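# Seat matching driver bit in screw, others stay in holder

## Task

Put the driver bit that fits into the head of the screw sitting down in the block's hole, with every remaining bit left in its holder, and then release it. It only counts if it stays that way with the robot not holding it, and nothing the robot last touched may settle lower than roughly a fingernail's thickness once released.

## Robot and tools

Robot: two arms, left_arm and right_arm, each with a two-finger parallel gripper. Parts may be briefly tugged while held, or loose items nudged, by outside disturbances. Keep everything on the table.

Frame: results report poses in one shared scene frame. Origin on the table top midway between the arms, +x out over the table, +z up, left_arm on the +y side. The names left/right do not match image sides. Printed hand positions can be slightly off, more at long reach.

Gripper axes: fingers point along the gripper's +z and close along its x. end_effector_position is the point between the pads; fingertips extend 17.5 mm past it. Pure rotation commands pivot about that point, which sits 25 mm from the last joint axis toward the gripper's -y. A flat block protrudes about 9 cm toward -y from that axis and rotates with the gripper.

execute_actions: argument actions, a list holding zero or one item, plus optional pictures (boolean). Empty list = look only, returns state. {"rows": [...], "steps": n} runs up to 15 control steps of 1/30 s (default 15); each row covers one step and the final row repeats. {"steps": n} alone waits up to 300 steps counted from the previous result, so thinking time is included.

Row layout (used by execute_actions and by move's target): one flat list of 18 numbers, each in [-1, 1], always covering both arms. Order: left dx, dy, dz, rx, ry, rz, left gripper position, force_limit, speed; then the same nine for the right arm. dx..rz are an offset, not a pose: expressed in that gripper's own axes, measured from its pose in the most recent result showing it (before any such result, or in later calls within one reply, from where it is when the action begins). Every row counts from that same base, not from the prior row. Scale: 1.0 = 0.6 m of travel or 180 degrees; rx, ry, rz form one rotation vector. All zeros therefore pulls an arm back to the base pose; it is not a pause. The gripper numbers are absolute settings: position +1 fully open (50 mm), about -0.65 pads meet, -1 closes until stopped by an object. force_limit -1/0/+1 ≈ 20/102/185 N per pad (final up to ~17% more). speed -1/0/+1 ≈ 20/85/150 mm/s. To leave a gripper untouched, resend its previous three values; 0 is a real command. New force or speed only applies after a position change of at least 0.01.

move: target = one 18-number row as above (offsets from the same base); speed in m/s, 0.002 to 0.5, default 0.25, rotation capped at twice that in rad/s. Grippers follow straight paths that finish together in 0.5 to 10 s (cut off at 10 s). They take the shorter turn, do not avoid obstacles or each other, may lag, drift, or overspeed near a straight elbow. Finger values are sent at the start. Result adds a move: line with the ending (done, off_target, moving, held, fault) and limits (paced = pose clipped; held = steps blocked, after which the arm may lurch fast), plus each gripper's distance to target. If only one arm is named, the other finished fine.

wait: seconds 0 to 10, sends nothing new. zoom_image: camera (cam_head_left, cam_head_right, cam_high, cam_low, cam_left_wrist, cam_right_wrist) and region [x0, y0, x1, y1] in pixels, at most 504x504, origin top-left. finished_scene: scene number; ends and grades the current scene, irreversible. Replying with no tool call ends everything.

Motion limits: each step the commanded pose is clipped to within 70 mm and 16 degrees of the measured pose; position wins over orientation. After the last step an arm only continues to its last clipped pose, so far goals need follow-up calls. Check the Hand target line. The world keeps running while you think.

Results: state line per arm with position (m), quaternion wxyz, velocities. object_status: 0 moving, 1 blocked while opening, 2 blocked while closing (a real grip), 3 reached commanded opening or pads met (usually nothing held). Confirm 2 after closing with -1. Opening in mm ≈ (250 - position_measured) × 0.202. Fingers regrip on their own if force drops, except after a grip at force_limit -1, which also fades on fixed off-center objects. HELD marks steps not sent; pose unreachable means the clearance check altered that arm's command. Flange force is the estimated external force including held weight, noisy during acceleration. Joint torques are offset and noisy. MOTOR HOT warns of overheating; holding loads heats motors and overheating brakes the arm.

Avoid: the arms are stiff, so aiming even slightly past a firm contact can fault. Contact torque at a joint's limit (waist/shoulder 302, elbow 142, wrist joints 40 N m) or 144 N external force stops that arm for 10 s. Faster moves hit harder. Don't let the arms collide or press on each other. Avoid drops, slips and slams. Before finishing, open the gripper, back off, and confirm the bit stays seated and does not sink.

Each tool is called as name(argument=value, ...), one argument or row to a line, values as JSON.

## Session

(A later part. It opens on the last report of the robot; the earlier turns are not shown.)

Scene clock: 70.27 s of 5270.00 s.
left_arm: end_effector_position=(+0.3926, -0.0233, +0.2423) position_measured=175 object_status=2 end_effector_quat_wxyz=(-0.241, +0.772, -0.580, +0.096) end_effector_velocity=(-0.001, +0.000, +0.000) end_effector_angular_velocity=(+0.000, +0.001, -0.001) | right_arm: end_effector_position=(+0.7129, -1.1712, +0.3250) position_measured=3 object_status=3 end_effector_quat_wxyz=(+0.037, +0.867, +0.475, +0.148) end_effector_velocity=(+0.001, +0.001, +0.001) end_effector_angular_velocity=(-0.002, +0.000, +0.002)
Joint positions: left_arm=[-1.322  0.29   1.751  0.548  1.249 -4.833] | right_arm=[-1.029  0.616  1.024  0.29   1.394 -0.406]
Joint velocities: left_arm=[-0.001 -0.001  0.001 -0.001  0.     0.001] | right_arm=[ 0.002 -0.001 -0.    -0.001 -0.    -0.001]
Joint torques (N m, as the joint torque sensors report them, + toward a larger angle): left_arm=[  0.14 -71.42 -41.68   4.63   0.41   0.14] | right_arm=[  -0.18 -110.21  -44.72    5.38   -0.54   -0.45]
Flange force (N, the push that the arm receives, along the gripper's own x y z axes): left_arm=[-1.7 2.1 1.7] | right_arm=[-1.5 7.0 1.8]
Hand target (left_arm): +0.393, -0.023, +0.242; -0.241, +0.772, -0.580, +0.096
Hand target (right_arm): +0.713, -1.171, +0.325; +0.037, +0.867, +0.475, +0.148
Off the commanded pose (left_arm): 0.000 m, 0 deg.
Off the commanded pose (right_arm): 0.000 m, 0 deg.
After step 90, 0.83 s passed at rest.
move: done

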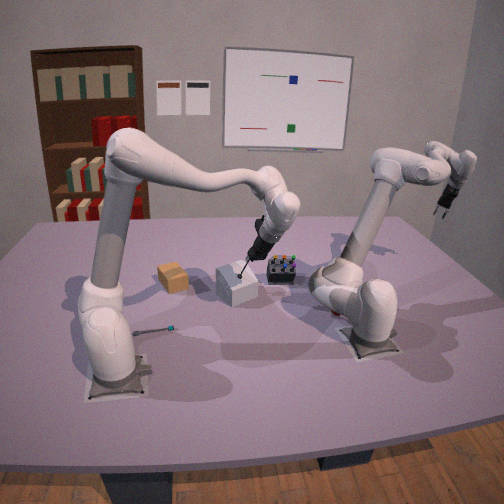

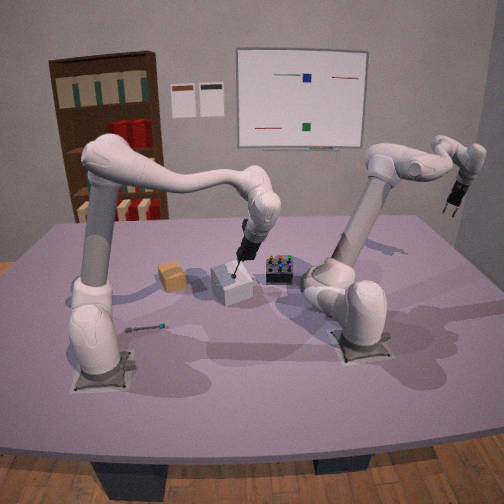

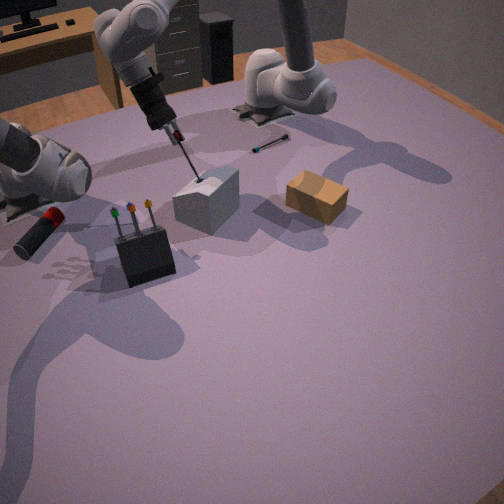

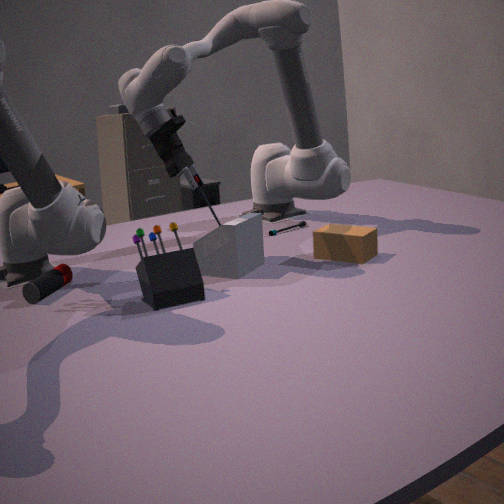

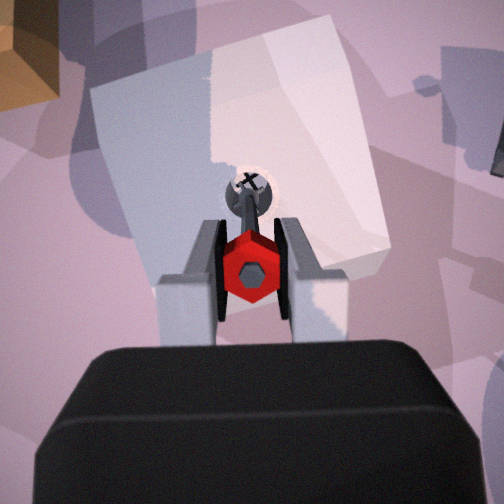

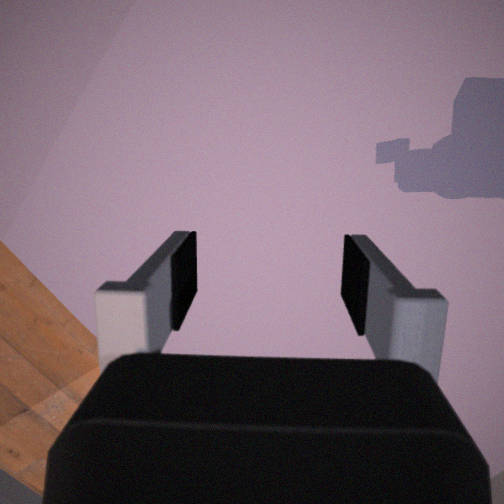

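move(
  target=[0,0,0.1,0,0,0.01,-1,-0.2,-0.5,0,0,0,0,0,0,1,0,0],
  speed=0.025,
)

zoom_image(
  camera="cam_left_wrist",
  region=[215,170,285,240],
)

Scene clock: 76.13 s of 5270.00 s.
left_arm: end_effector_position=(+0.4184, -0.0077, +0.1905) position_measured=175 object_status=2 end_effector_quat_wxyz=(-0.243, +0.763, -0.592, +0.092) end_effector_velocity=(-0.000, -0.001, +0.000) end_effector_angular_velocity=(-0.001, -0.000, -0.001) | right_arm: end_effector_position=(+0.7129, -1.1712, +0.3250) position_measured=3 object_status=3 end_effector_quat_wxyz=(+0.037, +0.867, +0.475, +0.148) end_effector_velocity=(-0.001, -0.000, -0.001) end_effector_angular_velocity=(+0.000, +0.001, -0.000)
Joint positions: left_arm=[-1.278  0.327  1.807  0.577  1.15  -4.819] | right_arm=[-1.029  0.616  1.024  0.29   1.394 -0.406]
Joint velocities: left_arm=[-0.001  0.    -0.001 -0.    -0.    -0.   ] | right_arm=[-0.001  0.     0.001 -0.001 -0.    -0.   ]
Joint torques (N m, as the joint torque sensors report them, + toward a larger angle): left_arm=[ -0.73 -73.79 -39.9    4.38   0.46   0.26] | right_arm=[  -0.75 -107.83  -45.41    5.42   -0.34   -0.47]
Flange force (N, the push that the arm receives, along the gripper's own x y z axes): left_arm=[-0.7 1.1 2.7] | right_arm=[0.5 0.9 2.7]
Hand target (left_arm): +0.418, -0.008, +0.190; -0.243, +0.763, -0.592, +0.092
Hand target (right_arm): +0.713, -1.171, +0.325; +0.037, +0.867, +0.475, +0.148
Off the commanded pose (left_arm): 0.000 m, 0 deg.
Off the commanded pose (right_arm): 0.000 m, 0 deg.
After step 90, 0.23 s passed at rest.
move: done

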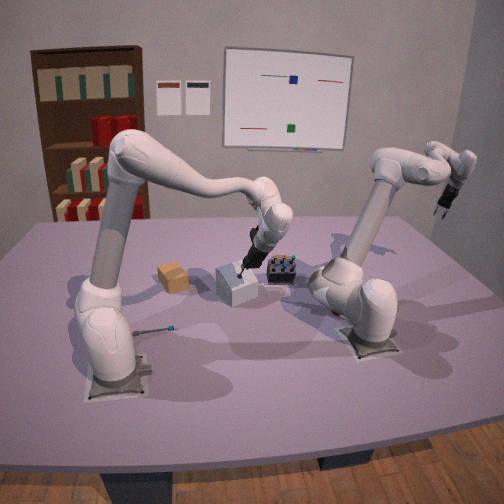

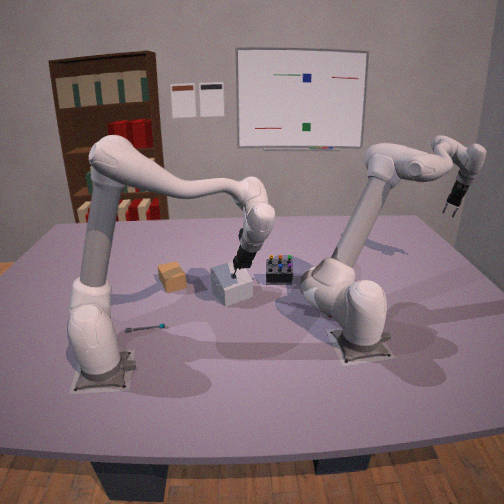

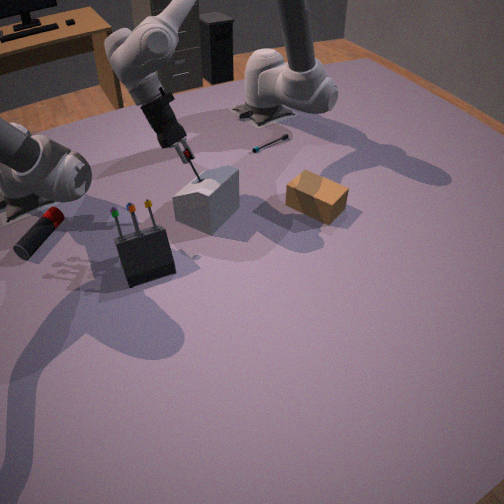

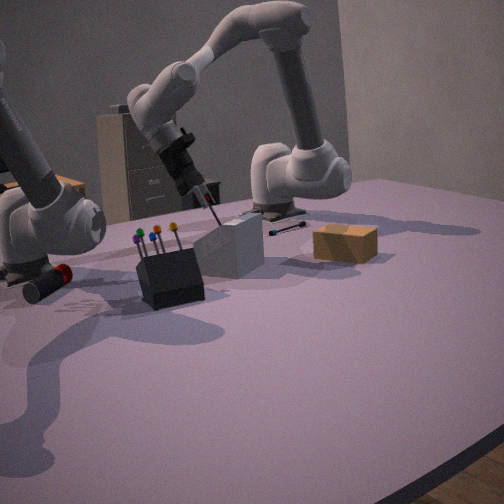

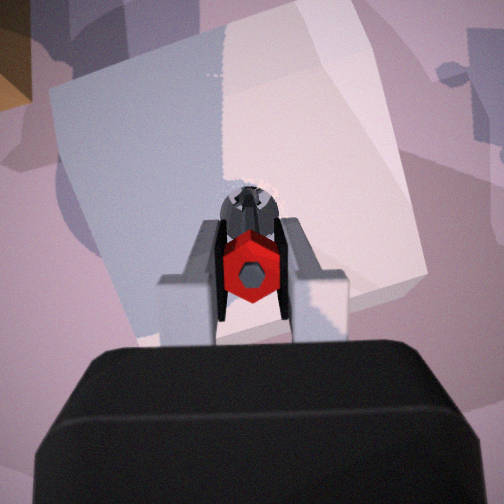

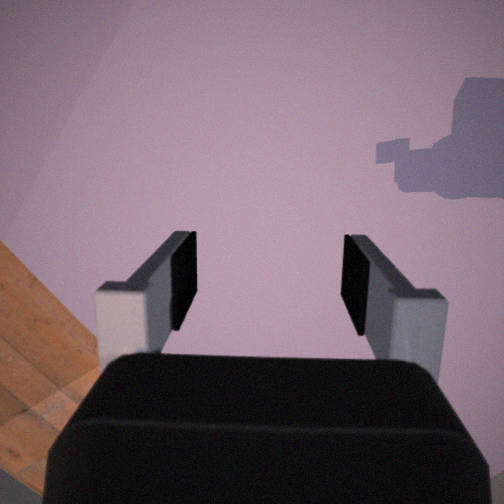

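Region (215, 170, 285, 240) of cam_left_wrist's 504x504 image, scaled by 7.200, with more detail than that image has.

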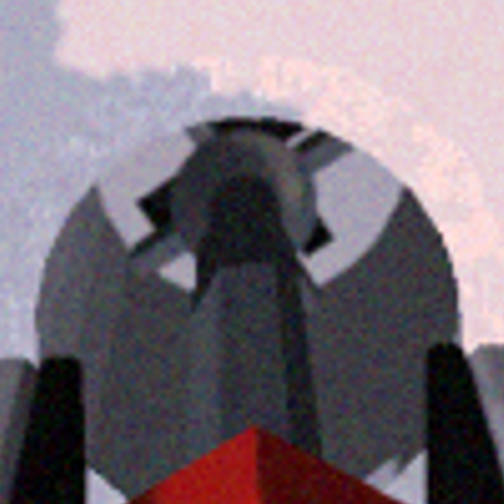

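move(
  target=[0.0012,0,0.013,0,0,0,-1,-0.2,-0.5,0,0,0,0,0,0,1,0,0],
  speed=0.006,
)

zoom_image(
  camera="cam_left_wrist",
  region=[215,170,285,240],
)

Scene clock: 81.93 s of 5270.00 s.
left_arm: end_effector_position=(+0.4220, -0.0063, +0.1836) position_measured=175 object_status=2 end_effector_quat_wxyz=(-0.243, +0.763, -0.592, +0.092) end_effector_velocity=(+0.000, -0.001, +0.000) end_effector_angular_velocity=(-0.001, -0.000, -0.001) | right_arm: end_effector_position=(+0.7129, -1.1712, +0.3250) position_measured=3 object_status=3 end_effector_quat_wxyz=(+0.037, +0.867, +0.475, +0.148) end_effector_velocity=(+0.000, -0.000, +0.000) end_effector_angular_velocity=(+0.001, -0.001, -0.000)
Joint positions: left_arm=[-1.272  0.334  1.811  0.581  1.138 -4.822] | right_arm=[-1.029  0.616  1.024  0.29   1.394 -0.406]
Joint velocities: left_arm=[-0.     0.    -0.001  0.    -0.001  0.001] | right_arm=[-0.     0.    -0.     0.001  0.    -0.   ]
Joint torques (N m, as the joint torque sensors report them, + toward a larger angle): left_arm=[  2.78 -71.81 -40.14   4.38   0.6   -0.14] | right_arm=[  -1.63 -108.85  -45.36    5.23   -0.56   -0.36]
Flange force (N, the push that the arm receives, along the gripper's own x y z axes): left_arm=[-4.4 5.2 -0.6] | right_arm=[-0.3 3.1 2.4]
Hand target (left_arm): +0.422, -0.006, +0.184; -0.243, +0.763, -0.592, +0.092
Hand target (right_arm): +0.713, -1.171, +0.325; +0.037, +0.867, +0.475, +0.148
Off the commanded pose (left_arm): 0.000 m, 0 deg.
Off the commanded pose (right_arm): 0.000 m, 0 deg.
After step 90, 1.27 s passed at rest.
move: done

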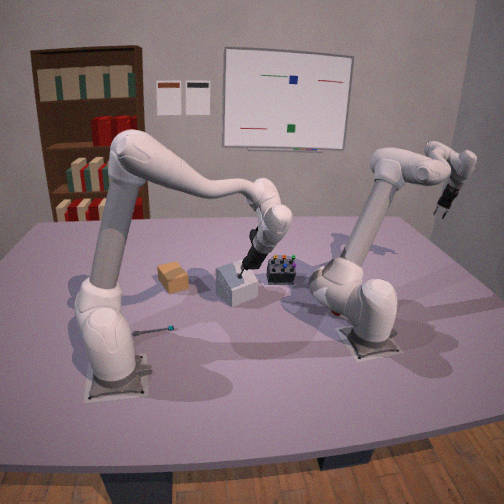

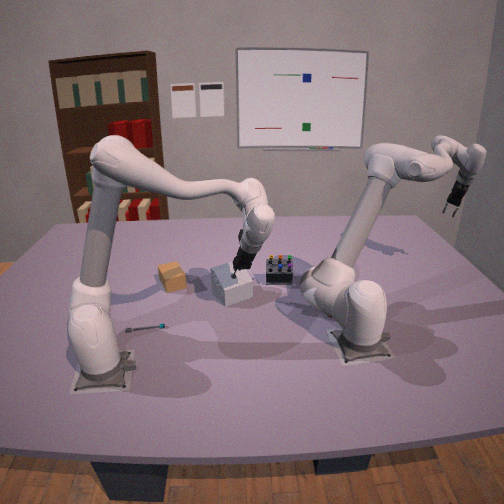

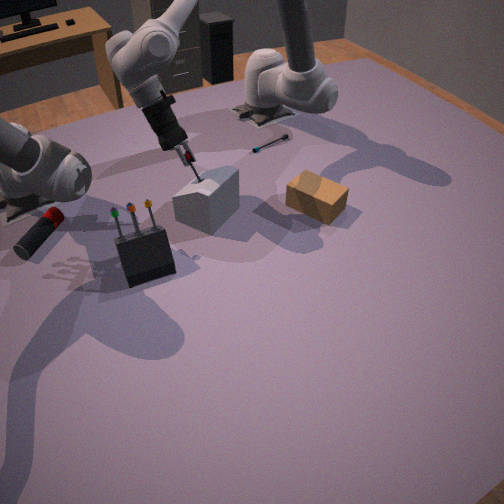

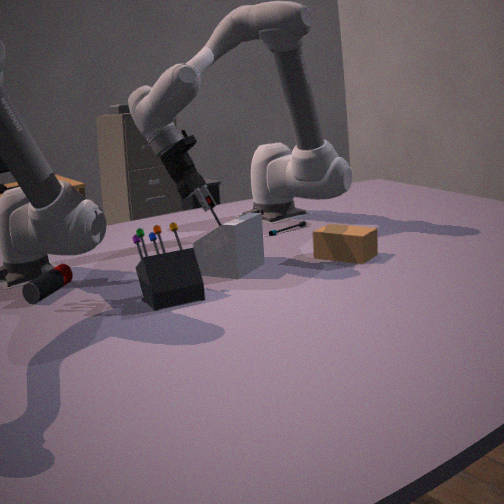

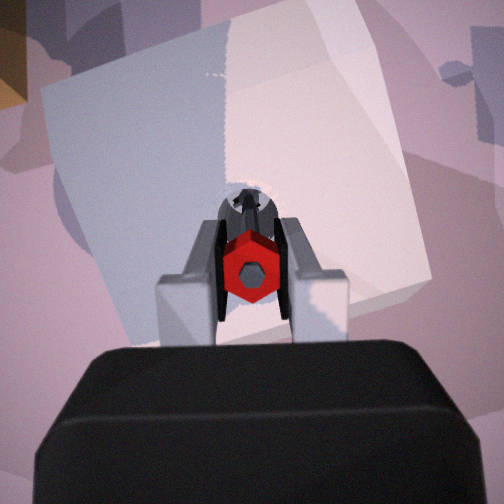

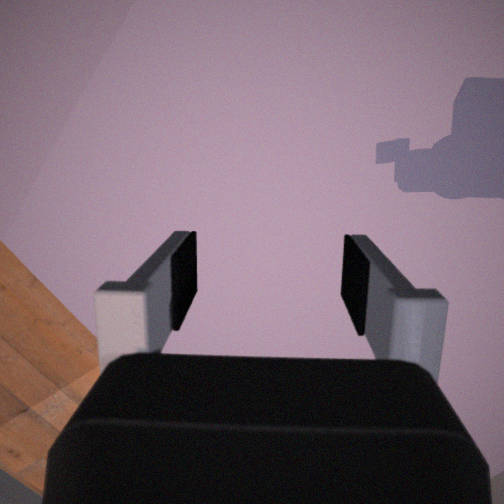

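Region (215, 170, 285, 240) of cam_left_wrist's 504x504 image, scaled by 7.200, with more detail than that image has.

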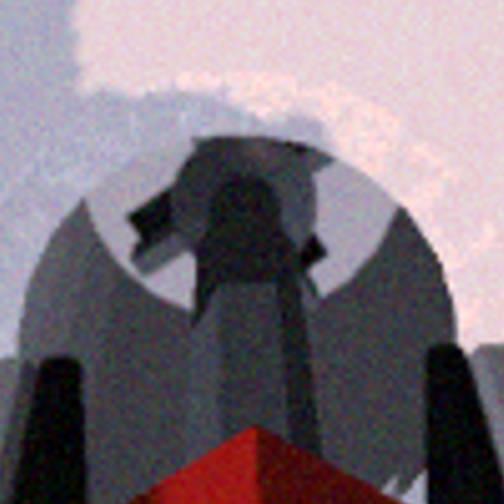

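move(
  target=[0,0,0.008,0,0,0,-1,-0.2,-0.5,0,0,0,0,0,0,1,0,0],
  speed=0.005,
)

move(
  target=[0,0,0.004,0,0,0,-1,-0.2,-0.5,0,0,0,0,0,0,1,0,0],
  speed=0.004,
)

zoom_image(
  camera="cam_left_wrist",
  region=[215,170,285,240],
)

Scene clock: 88.27 s of 5270.00 s.
left_arm: end_effector_position=(+0.4240, -0.0051, +0.1794) position_measured=175 object_status=2 end_effector_quat_wxyz=(-0.243, +0.763, -0.592, +0.092) end_effector_velocity=(+0.001, -0.001, +0.001) end_effector_angular_velocity=(-0.000, -0.004, -0.002) | right_arm: end_effector_position=(+0.7129, -1.1712, +0.3250) position_measured=3 object_status=3 end_effector_quat_wxyz=(+0.037, +0.867, +0.475, +0.148) end_effector_velocity=(+0.001, +0.001, -0.001) end_effector_angular_velocity=(+0.000, +0.001, +0.001)
Joint positions: left_arm=[-1.269  0.337  1.815  0.584  1.13  -4.824] | right_arm=[-1.029  0.616  1.024  0.29   1.394 -0.406]
Joint velocities: left_arm=[-0.001 -0.001 -0.     0.004 -0.001 -0.001] | right_arm=[ 0.001  0.     0.001 -0.    -0.001 -0.   ]
Joint torques (N m, as the joint torque sensors report them, + toward a larger angle): left_arm=[  0.03 -72.04 -39.46   4.54   0.35   0.01] | right_arm=[  -0.89 -107.53  -44.55    5.44   -0.32   -0.56]
Flange force (N, the push that the arm receives, along the gripper's own x y z axes): left_arm=[-4.0 1.6 0.3] | right_arm=[0.4 3.4 2.0]
Hand target (left_arm): +0.424, -0.005, +0.179; -0.243, +0.763, -0.592, +0.092
Hand target (right_arm): +0.713, -1.171, +0.325; +0.037, +0.867, +0.475, +0.148
Off the commanded pose (left_arm): 0.000 m, 0 deg.
Off the commanded pose (right_arm): 0.000 m, 0 deg.
After step 90, 2.17 s passed at rest.
move: done

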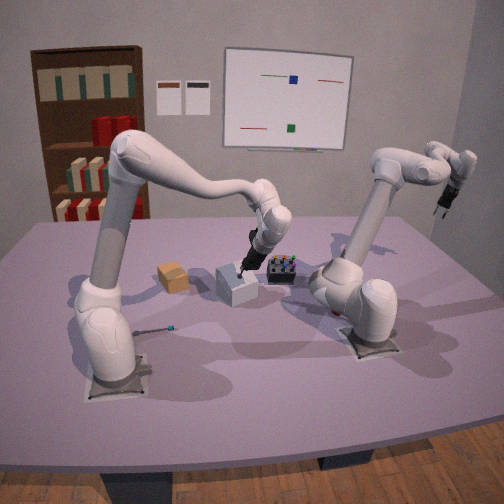

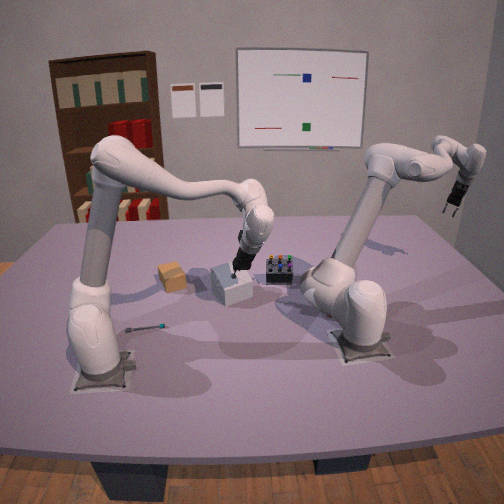

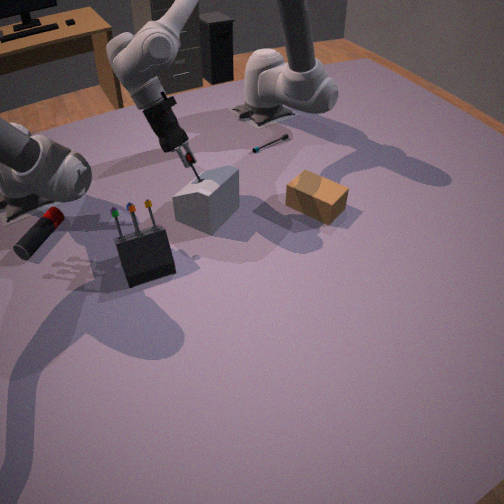

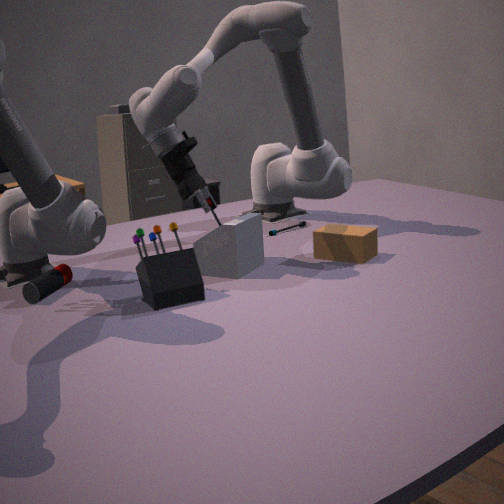

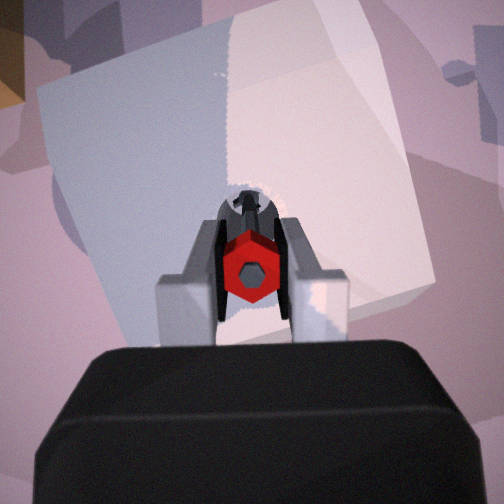

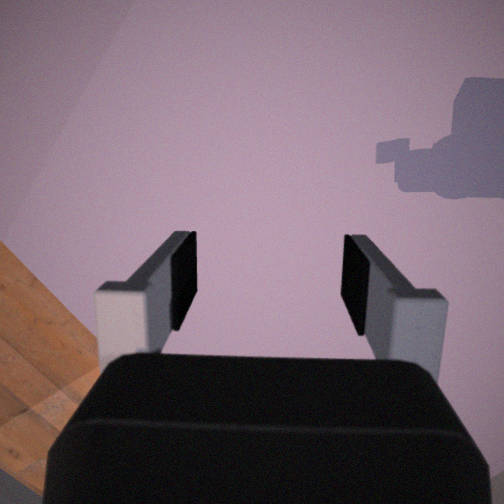

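Scene clock: 89.10 s of 5270.00 s.
left_arm: end_effector_position=(+0.4250, -0.0045, +0.1774) position_measured=175 object_status=2 end_effector_quat_wxyz=(-0.243, +0.763, -0.592, +0.092) end_effector_velocity=(-0.000, +0.000, -0.000) end_effector_angular_velocity=(+0.001, -0.000, +0.000) | right_arm: end_effector_position=(+0.7129, -1.1712, +0.3250) position_measured=3 object_status=3 end_effector_quat_wxyz=(+0.037, +0.867, +0.475, +0.148) end_effector_velocity=(-0.001, -0.002, +0.000) end_effector_angular_velocity=(-0.001, +0.000, -0.001)
Joint positions: left_arm=[-1.267  0.339  1.817  0.585  1.126 -4.824] | right_arm=[-1.029  0.616  1.024  0.29   1.394 -0.406]
Joint velocities: left_arm=[-0.     0.     0.     0.001  0.001 -0.   ] | right_arm=[-0.002  0.    -0.001 -0.001 -0.    -0.   ]
Joint torques (N m, as the joint torque sensors report them, + toward a larger angle): left_arm=[  0.25 -72.97 -38.5    4.24   0.25  -0.04] | right_arm=[  -0.1  -108.17  -44.64    5.48   -0.44   -0.47]
Flange force (N, the push that the arm receives, along the gripper's own x y z axes): left_arm=[-1.3 1.0 0.2] | right_arm=[-1.6 3.8 1.3]
Hand target (left_arm): +0.425, -0.004, +0.177; -0.243, +0.763, -0.592, +0.092
Hand target (right_arm): +0.713, -1.171, +0.325; +0.037, +0.867, +0.475, +0.148
Off the commanded pose (left_arm): 0.000 m, 0 deg.
Off the commanded pose (right_arm): 0.000 m, 0 deg.
move: done

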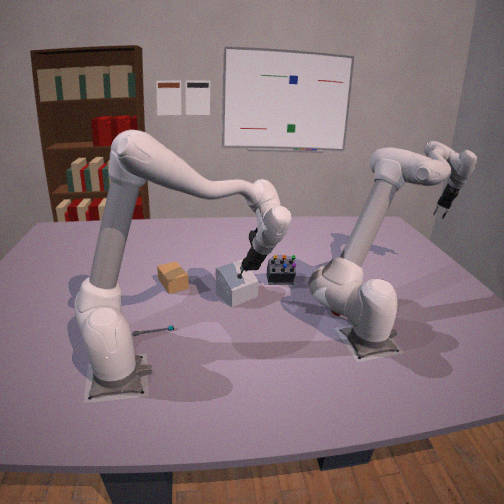

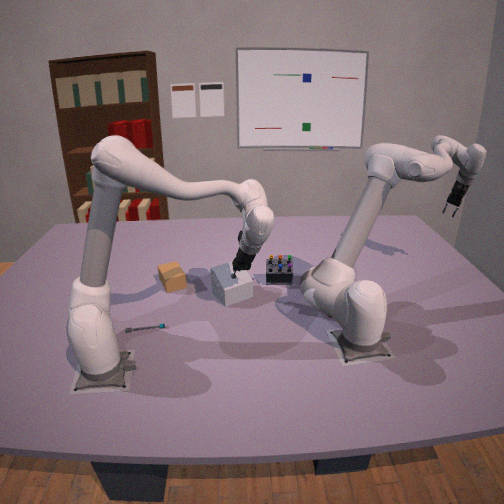

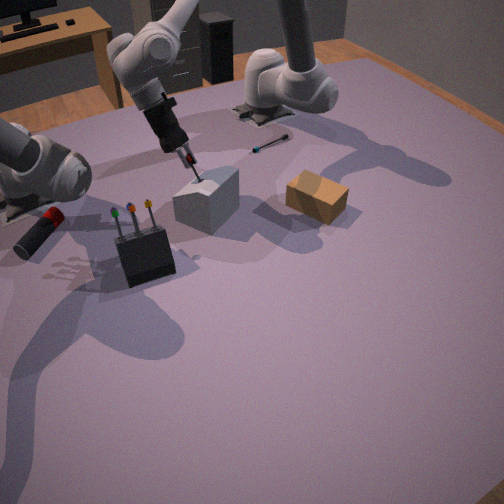

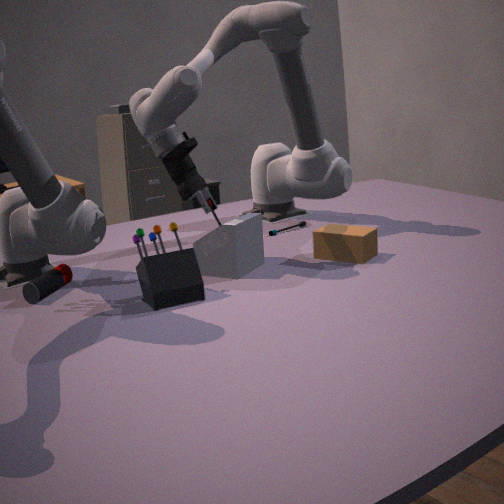

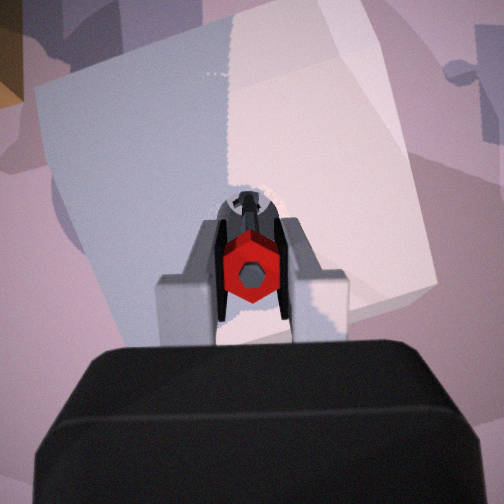

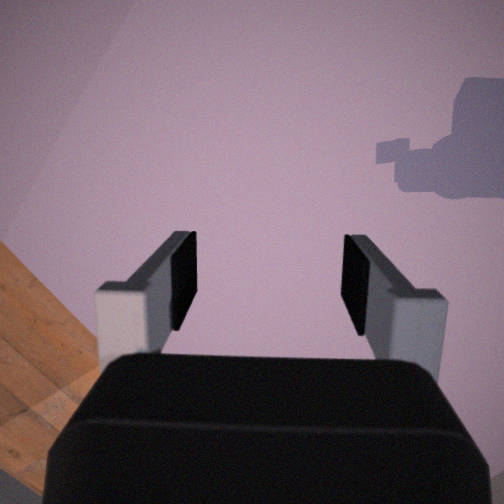

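Region (215, 170, 285, 240) of cam_left_wrist's 504x504 image, scaled by 7.200, with more detail than that image has.

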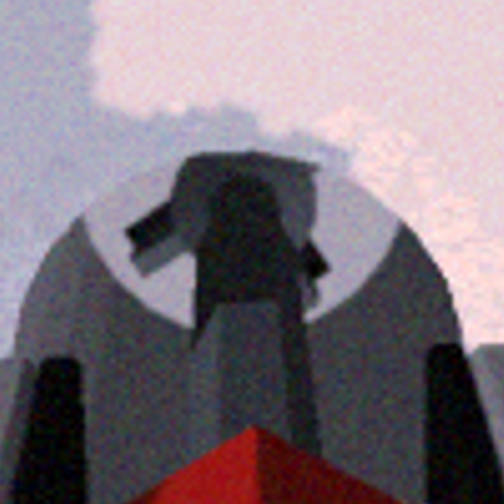

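move(
  target=[0,0,0.004,0,0,0,-1,-0.2,-0.5,0,0,0,0,0,0,1,0,0],
  speed=0.004,
)

zoom_image(
  camera="cam_left_wrist",
  region=[215,170,285,240],
)

Scene clock: 92.20 s of 5270.00 s.
left_arm: end_effector_position=(+0.4261, -0.0038, +0.1753) position_measured=175 object_status=2 end_effector_quat_wxyz=(-0.243, +0.763, -0.592, +0.092) end_effector_velocity=(-0.001, +0.001, -0.000) end_effector_angular_velocity=(+0.002, +0.000, -0.000) | right_arm: end_effector_position=(+0.7129, -1.1712, +0.3250) position_measured=3 object_status=3 end_effector_quat_wxyz=(+0.037, +0.867, +0.475, +0.148) end_effector_velocity=(+0.000, +0.001, +0.000) end_effector_angular_velocity=(+0.001, -0.000, +0.000)
Joint positions: left_arm=[-1.265  0.341  1.819  0.586  1.122 -4.825] | right_arm=[-1.029  0.616  1.024  0.29   1.394 -0.406]
Joint velocities: left_arm=[-0.001  0.     0.001  0.     0.001 -0.   ] | right_arm=[ 0.001 -0.     0.     0.001  0.     0.   ]
Joint torques (N m, as the joint torque sensors report them, + toward a larger angle): left_arm=[ -1.1  -73.66 -38.94   4.18   0.37  -0.15] | right_arm=[  -0.63 -107.64  -45.06    5.32   -0.61   -0.88]
Flange force (N, the push that the arm receives, along the gripper's own x y z axes): left_arm=[-2.0 -0.5 2.1] | right_arm=[1.1 2.2 1.8]
Hand target (left_arm): +0.426, -0.004, +0.175; -0.243, +0.763, -0.592, +0.092
Hand target (right_arm): +0.713, -1.171, +0.325; +0.037, +0.867, +0.475, +0.148
Off the commanded pose (left_arm): 0.000 m, 0 deg.
Off the commanded pose (right_arm): 0.000 m, 0 deg.
move: done

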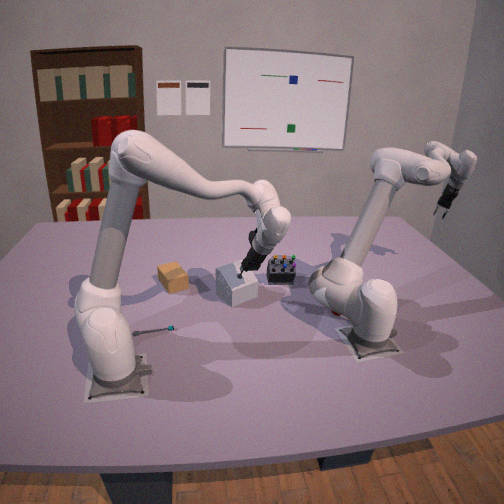

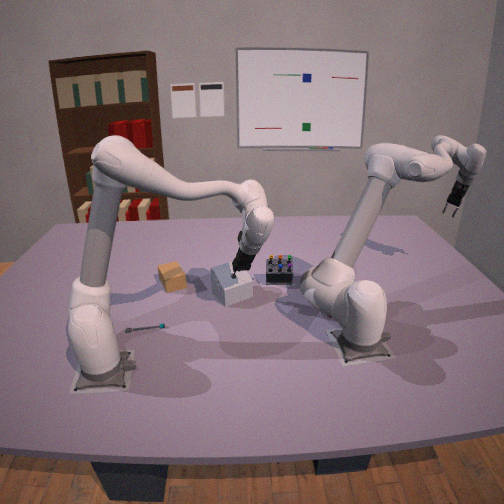

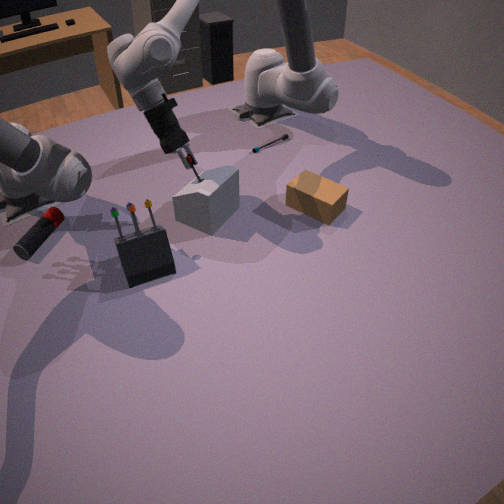

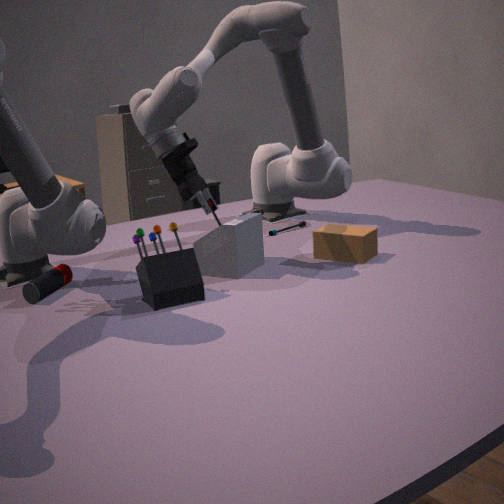

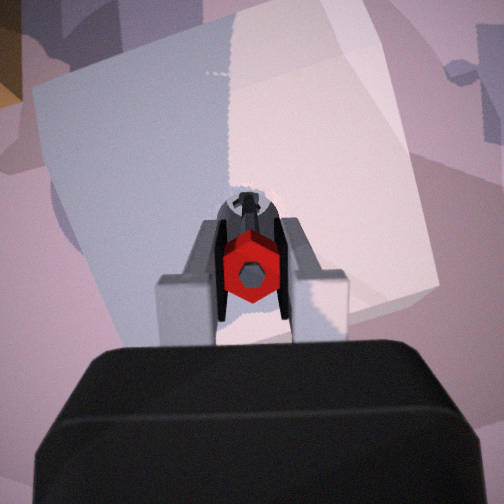

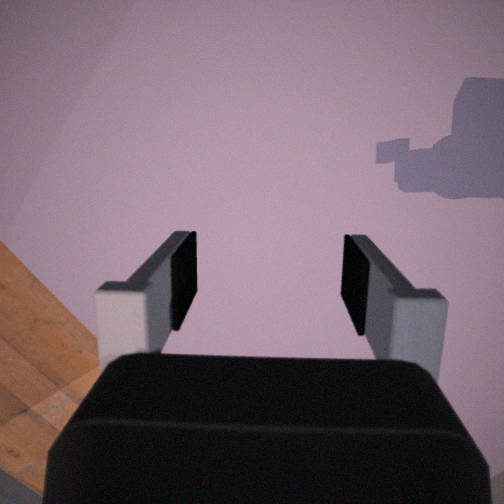

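Region (215, 170, 285, 240) of cam_left_wrist's 504x504 image, scaled by 7.200, with more detail than that image has.

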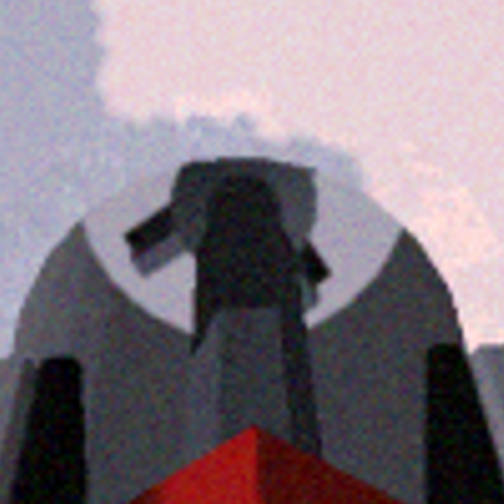

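move(
  target=[0,0,0.0035,0,0,0,-1,-0.2,-0.5,0,0,0,0,0,0,1,0,0],
  speed=0.004,
)

zoom_image(
  camera="cam_left_wrist",
  region=[215,170,285,240],
)

Scene clock: 95.63 s of 5270.00 s.
left_arm: end_effector_position=(+0.4270, -0.0035, +0.1738) position_measured=175 object_status=2 end_effector_quat_wxyz=(-0.243, +0.763, -0.592, +0.092) end_effector_velocity=(-0.001, +0.001, -0.002) end_effector_angular_velocity=(+0.003, +0.003, -0.000) | right_arm: end_effector_position=(+0.7129, -1.1712, +0.3250) position_measured=3 object_status=3 end_effector_quat_wxyz=(+0.037, +0.867, +0.475, +0.148) end_effector_velocity=(+0.001, +0.001, -0.001) end_effector_angular_velocity=(+0.002, -0.000, -0.000)
Joint positions: left_arm=[-1.264  0.342  1.82   0.588  1.119 -4.826] | right_arm=[-1.029  0.616  1.024  0.29   1.394 -0.406]
Joint velocities: left_arm=[-0.     0.002  0.002 -0.001 -0.001  0.001] | right_arm=[ 0.     0.001  0.     0.001 -0.     0.   ]
Joint torques (N m, as the joint torque sensors report them, + toward a larger angle): left_arm=[44.98  5.54 18.6   1.66 -2.58  0.21] | right_arm=[  -1.02 -109.6   -44.56    5.08   -0.32   -0.64]
Flange force (N, the push that the arm receives, along the gripper's own x y z axes): left_arm=[-2.8 -0.6 -139.2] | right_arm=[-0.7 7.1 2.8]
Hand target (left_arm): +0.427, -0.003, +0.173; -0.243, +0.763, -0.592, +0.092
Hand target (right_arm): +0.713, -1.171, +0.325; +0.037, +0.867, +0.475, +0.148
Off the commanded pose (left_arm): 0.000 m, 0 deg.
Off the commanded pose (right_arm): 0.000 m, 0 deg.
move: done

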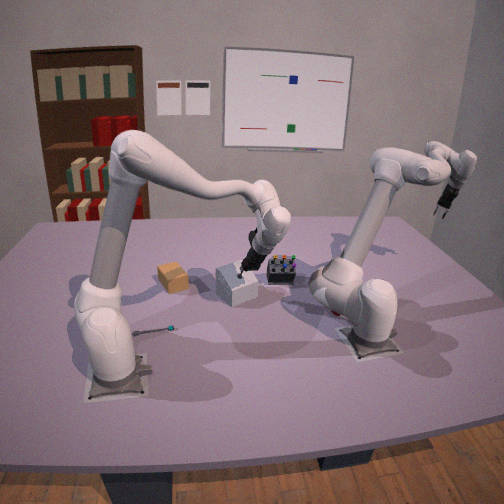

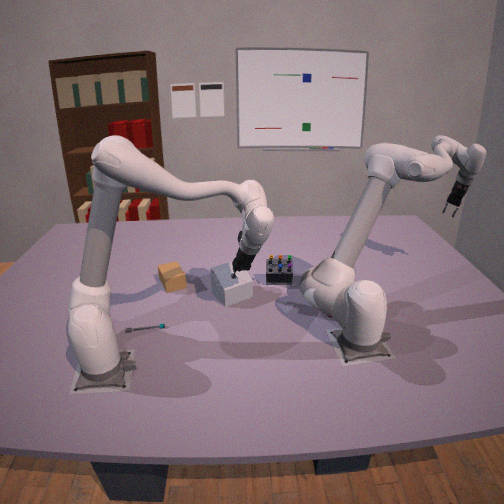

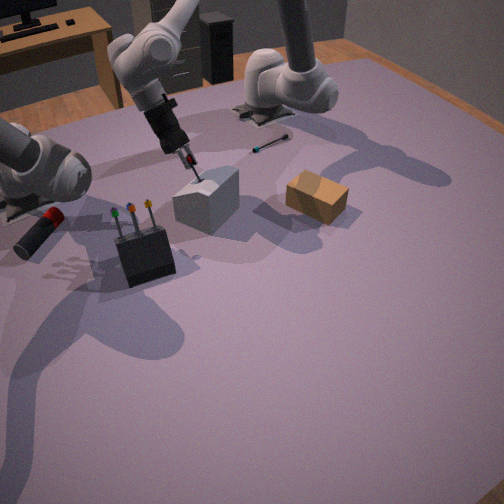

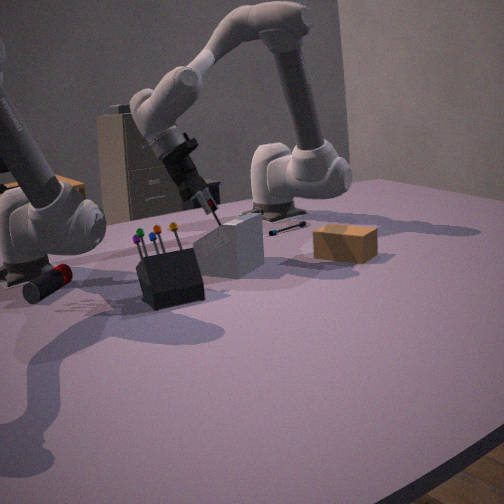

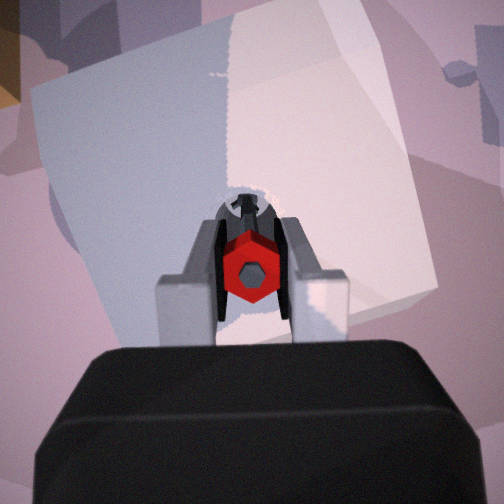

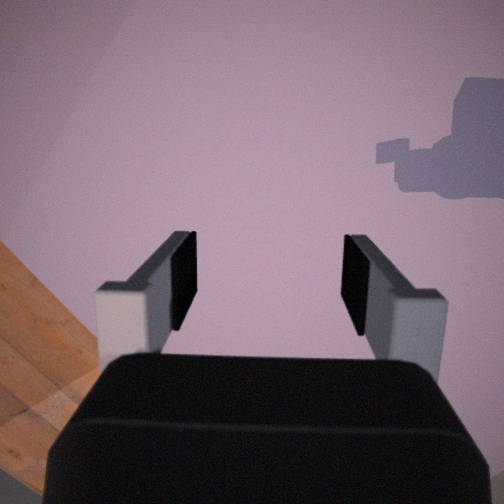

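Region (215, 170, 285, 240) of cam_left_wrist's 504x504 image, scaled by 7.200, with more detail than that image has.

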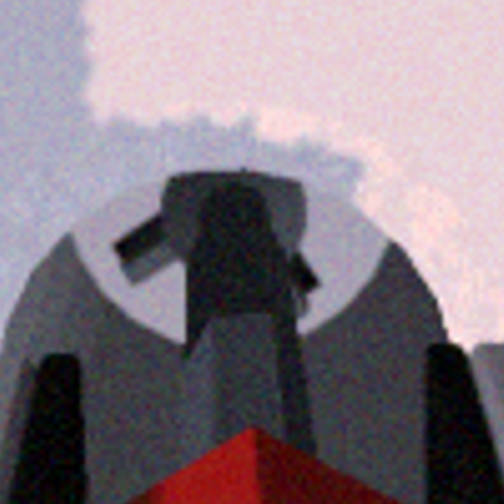

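move(
  target=[0,0,-0.004,0,0,0,-1,-0.2,-0.5,0,0,0,0,0,0,1,0,0],
  speed=0.005,
)

zoom_image(
  camera="cam_left_wrist",
  region=[222,180,272,230],
)

Scene clock: 105.83 s of 5270.00 s.
left_arm: end_effector_position=(+0.4272, -0.0042, +0.1751) position_measured=175 object_status=2 end_effector_quat_wxyz=(-0.242, +0.763, -0.592, +0.093) end_effector_velocity=(+0.000, -0.000, +0.001) end_effector_angular_velocity=(-0.002, -0.001, +0.001) | right_arm: end_effector_position=(+0.7129, -1.1712, +0.3250) position_measured=3 object_status=3 end_effector_quat_wxyz=(+0.037, +0.867, +0.475, +0.148) end_effector_velocity=(-0.001, -0.001, -0.000) end_effector_angular_velocity=(-0.002, +0.002, -0.000)
Joint positions: left_arm=[-1.264  0.341  1.819  0.588  1.119 -4.826] | right_arm=[-1.029  0.616  1.024  0.29   1.394 -0.406]
Joint velocities: left_arm=[ 0.    -0.001 -0.001 -0.    -0.001 -0.   ] | right_arm=[-0.001  0.    -0.001 -0.003 -0.    -0.001]
Joint torques (N m, as the joint torque sensors report them, + toward a larger angle): left_arm=[  8.34 -57.27 -29.58   4.13  -0.8   -0.12] | right_arm=[  -1.23 -107.55  -44.56    5.28   -0.23   -0.34]
Flange force (N, the push that the arm receives, along the gripper's own x y z axes): left_arm=[-6.2 1.4 -26.4] | right_arm=[0.2 3.1 1.8]
Hand target (left_arm): +0.427, -0.004, +0.175; -0.242, +0.763, -0.592, +0.093
Hand target (right_arm): +0.713, -1.171, +0.325; +0.037, +0.867, +0.475, +0.148
Off the commanded pose (left_arm): 0.001 m, 0 deg.
Off the commanded pose (right_arm): 0.000 m, 0 deg.
FORCE FAULT: contact force on the left arm reached its limit, and that arm stopped for 10 seconds. The contact can be on any part of that arm, not only on its tool. That arm ran no command of this call. That arm holds still and accepts commands again. Move the arm away from the contact; if what it grips holds it there, let go first. Pushing or pulling that hard again can fault the arm again.
The stop of the left arm began at step 6 of this call (marked STOPPED below). From that step on that arm followed nothing that you had sent. Nothing is kept back now.
Steps of this call (steps 1 to 75: nothing new was sent). Readings (end_effector_position | what the end effector reports):
1: left_arm (+0.4270, -0.0035, +0.1738) | right_arm (+0.7129, -1.1712, +0.3250) | left_arm position_measured=175 object_status=2 | right_arm position_measured=3 object_status=3
2: left_arm (+0.4270, -0.0034, +0.1737) | right_arm (+0.7129, -1.1712, +0.3250) | left_arm position_measured=175 object_status=2 | right_arm position_measured=3 object_status=3
4: left_arm (+0.4270, -0.0034, +0.1737) | right_arm (+0.7129, -1.1712, +0.3250) | left_arm position_measured=175 object_status=2 | right_arm position_measured=3 object_status=3
6: left_arm (+0.4272, -0.0042, +0.1749) | right_arm (+0.7129, -1.1712, +0.3250) | left_arm position_measured=175 object_status=2 | right_arm position_measured=3 object_status=3 STOPPED (the left arm)
8: left_arm (+0.4272, -0.0042, +0.1751) | right_arm (+0.7129, -1.1712, +0.3250) | left_arm position_measured=175 object_status=2 | right_arm position_measured=3 object_status=3
75: the state above
move: fault (left_arm)

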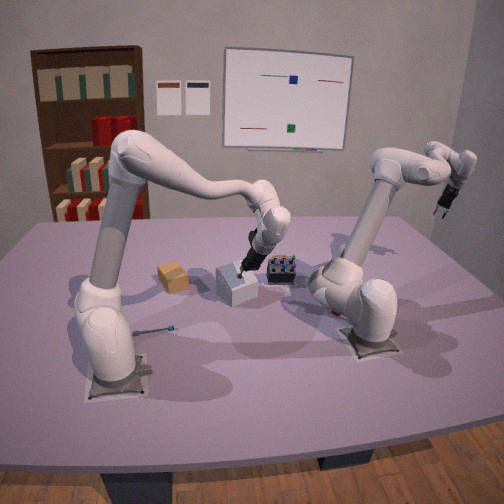

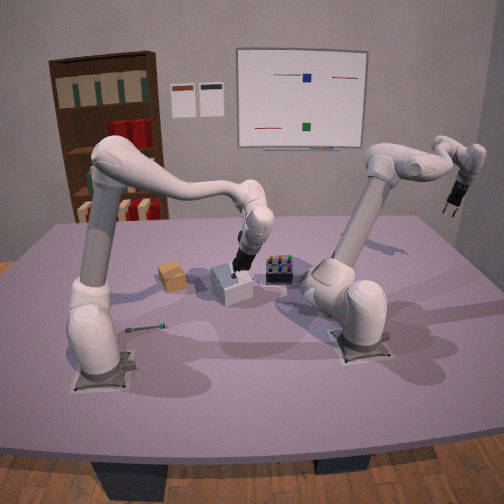

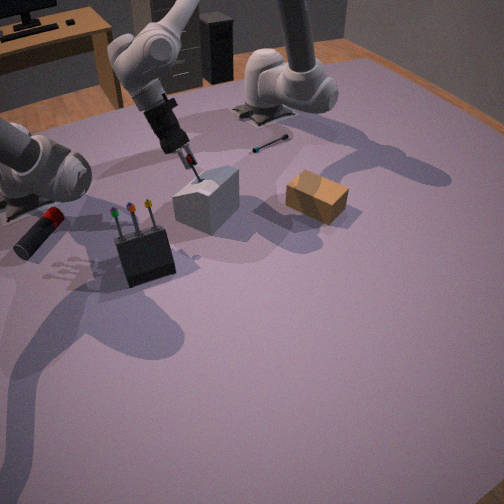

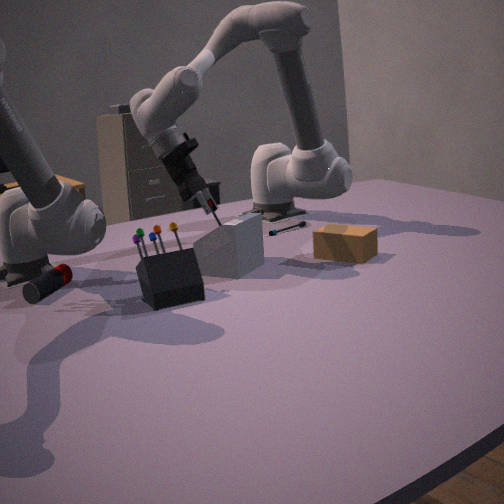

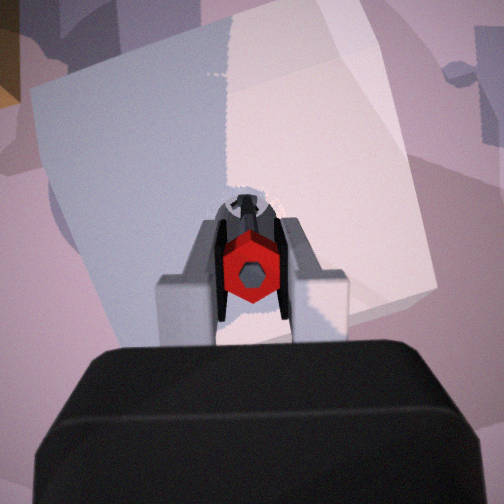

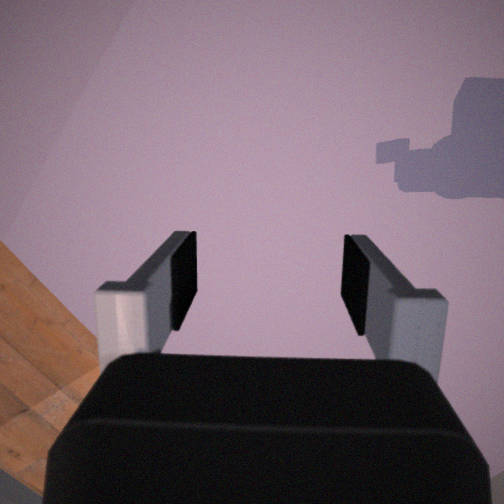

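Region (222, 180, 272, 230) of cam_left_wrist's 504x504 image, scaled by 10.080, with more detail than that image has.

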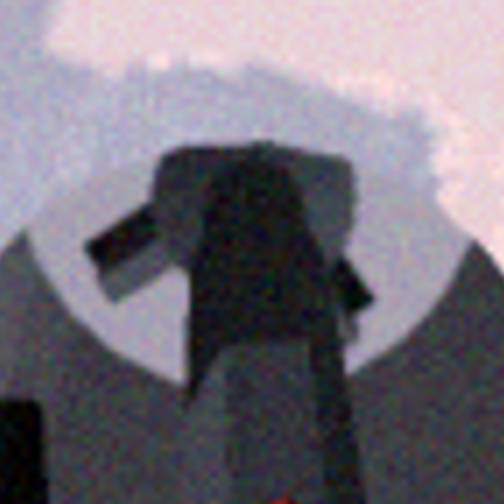

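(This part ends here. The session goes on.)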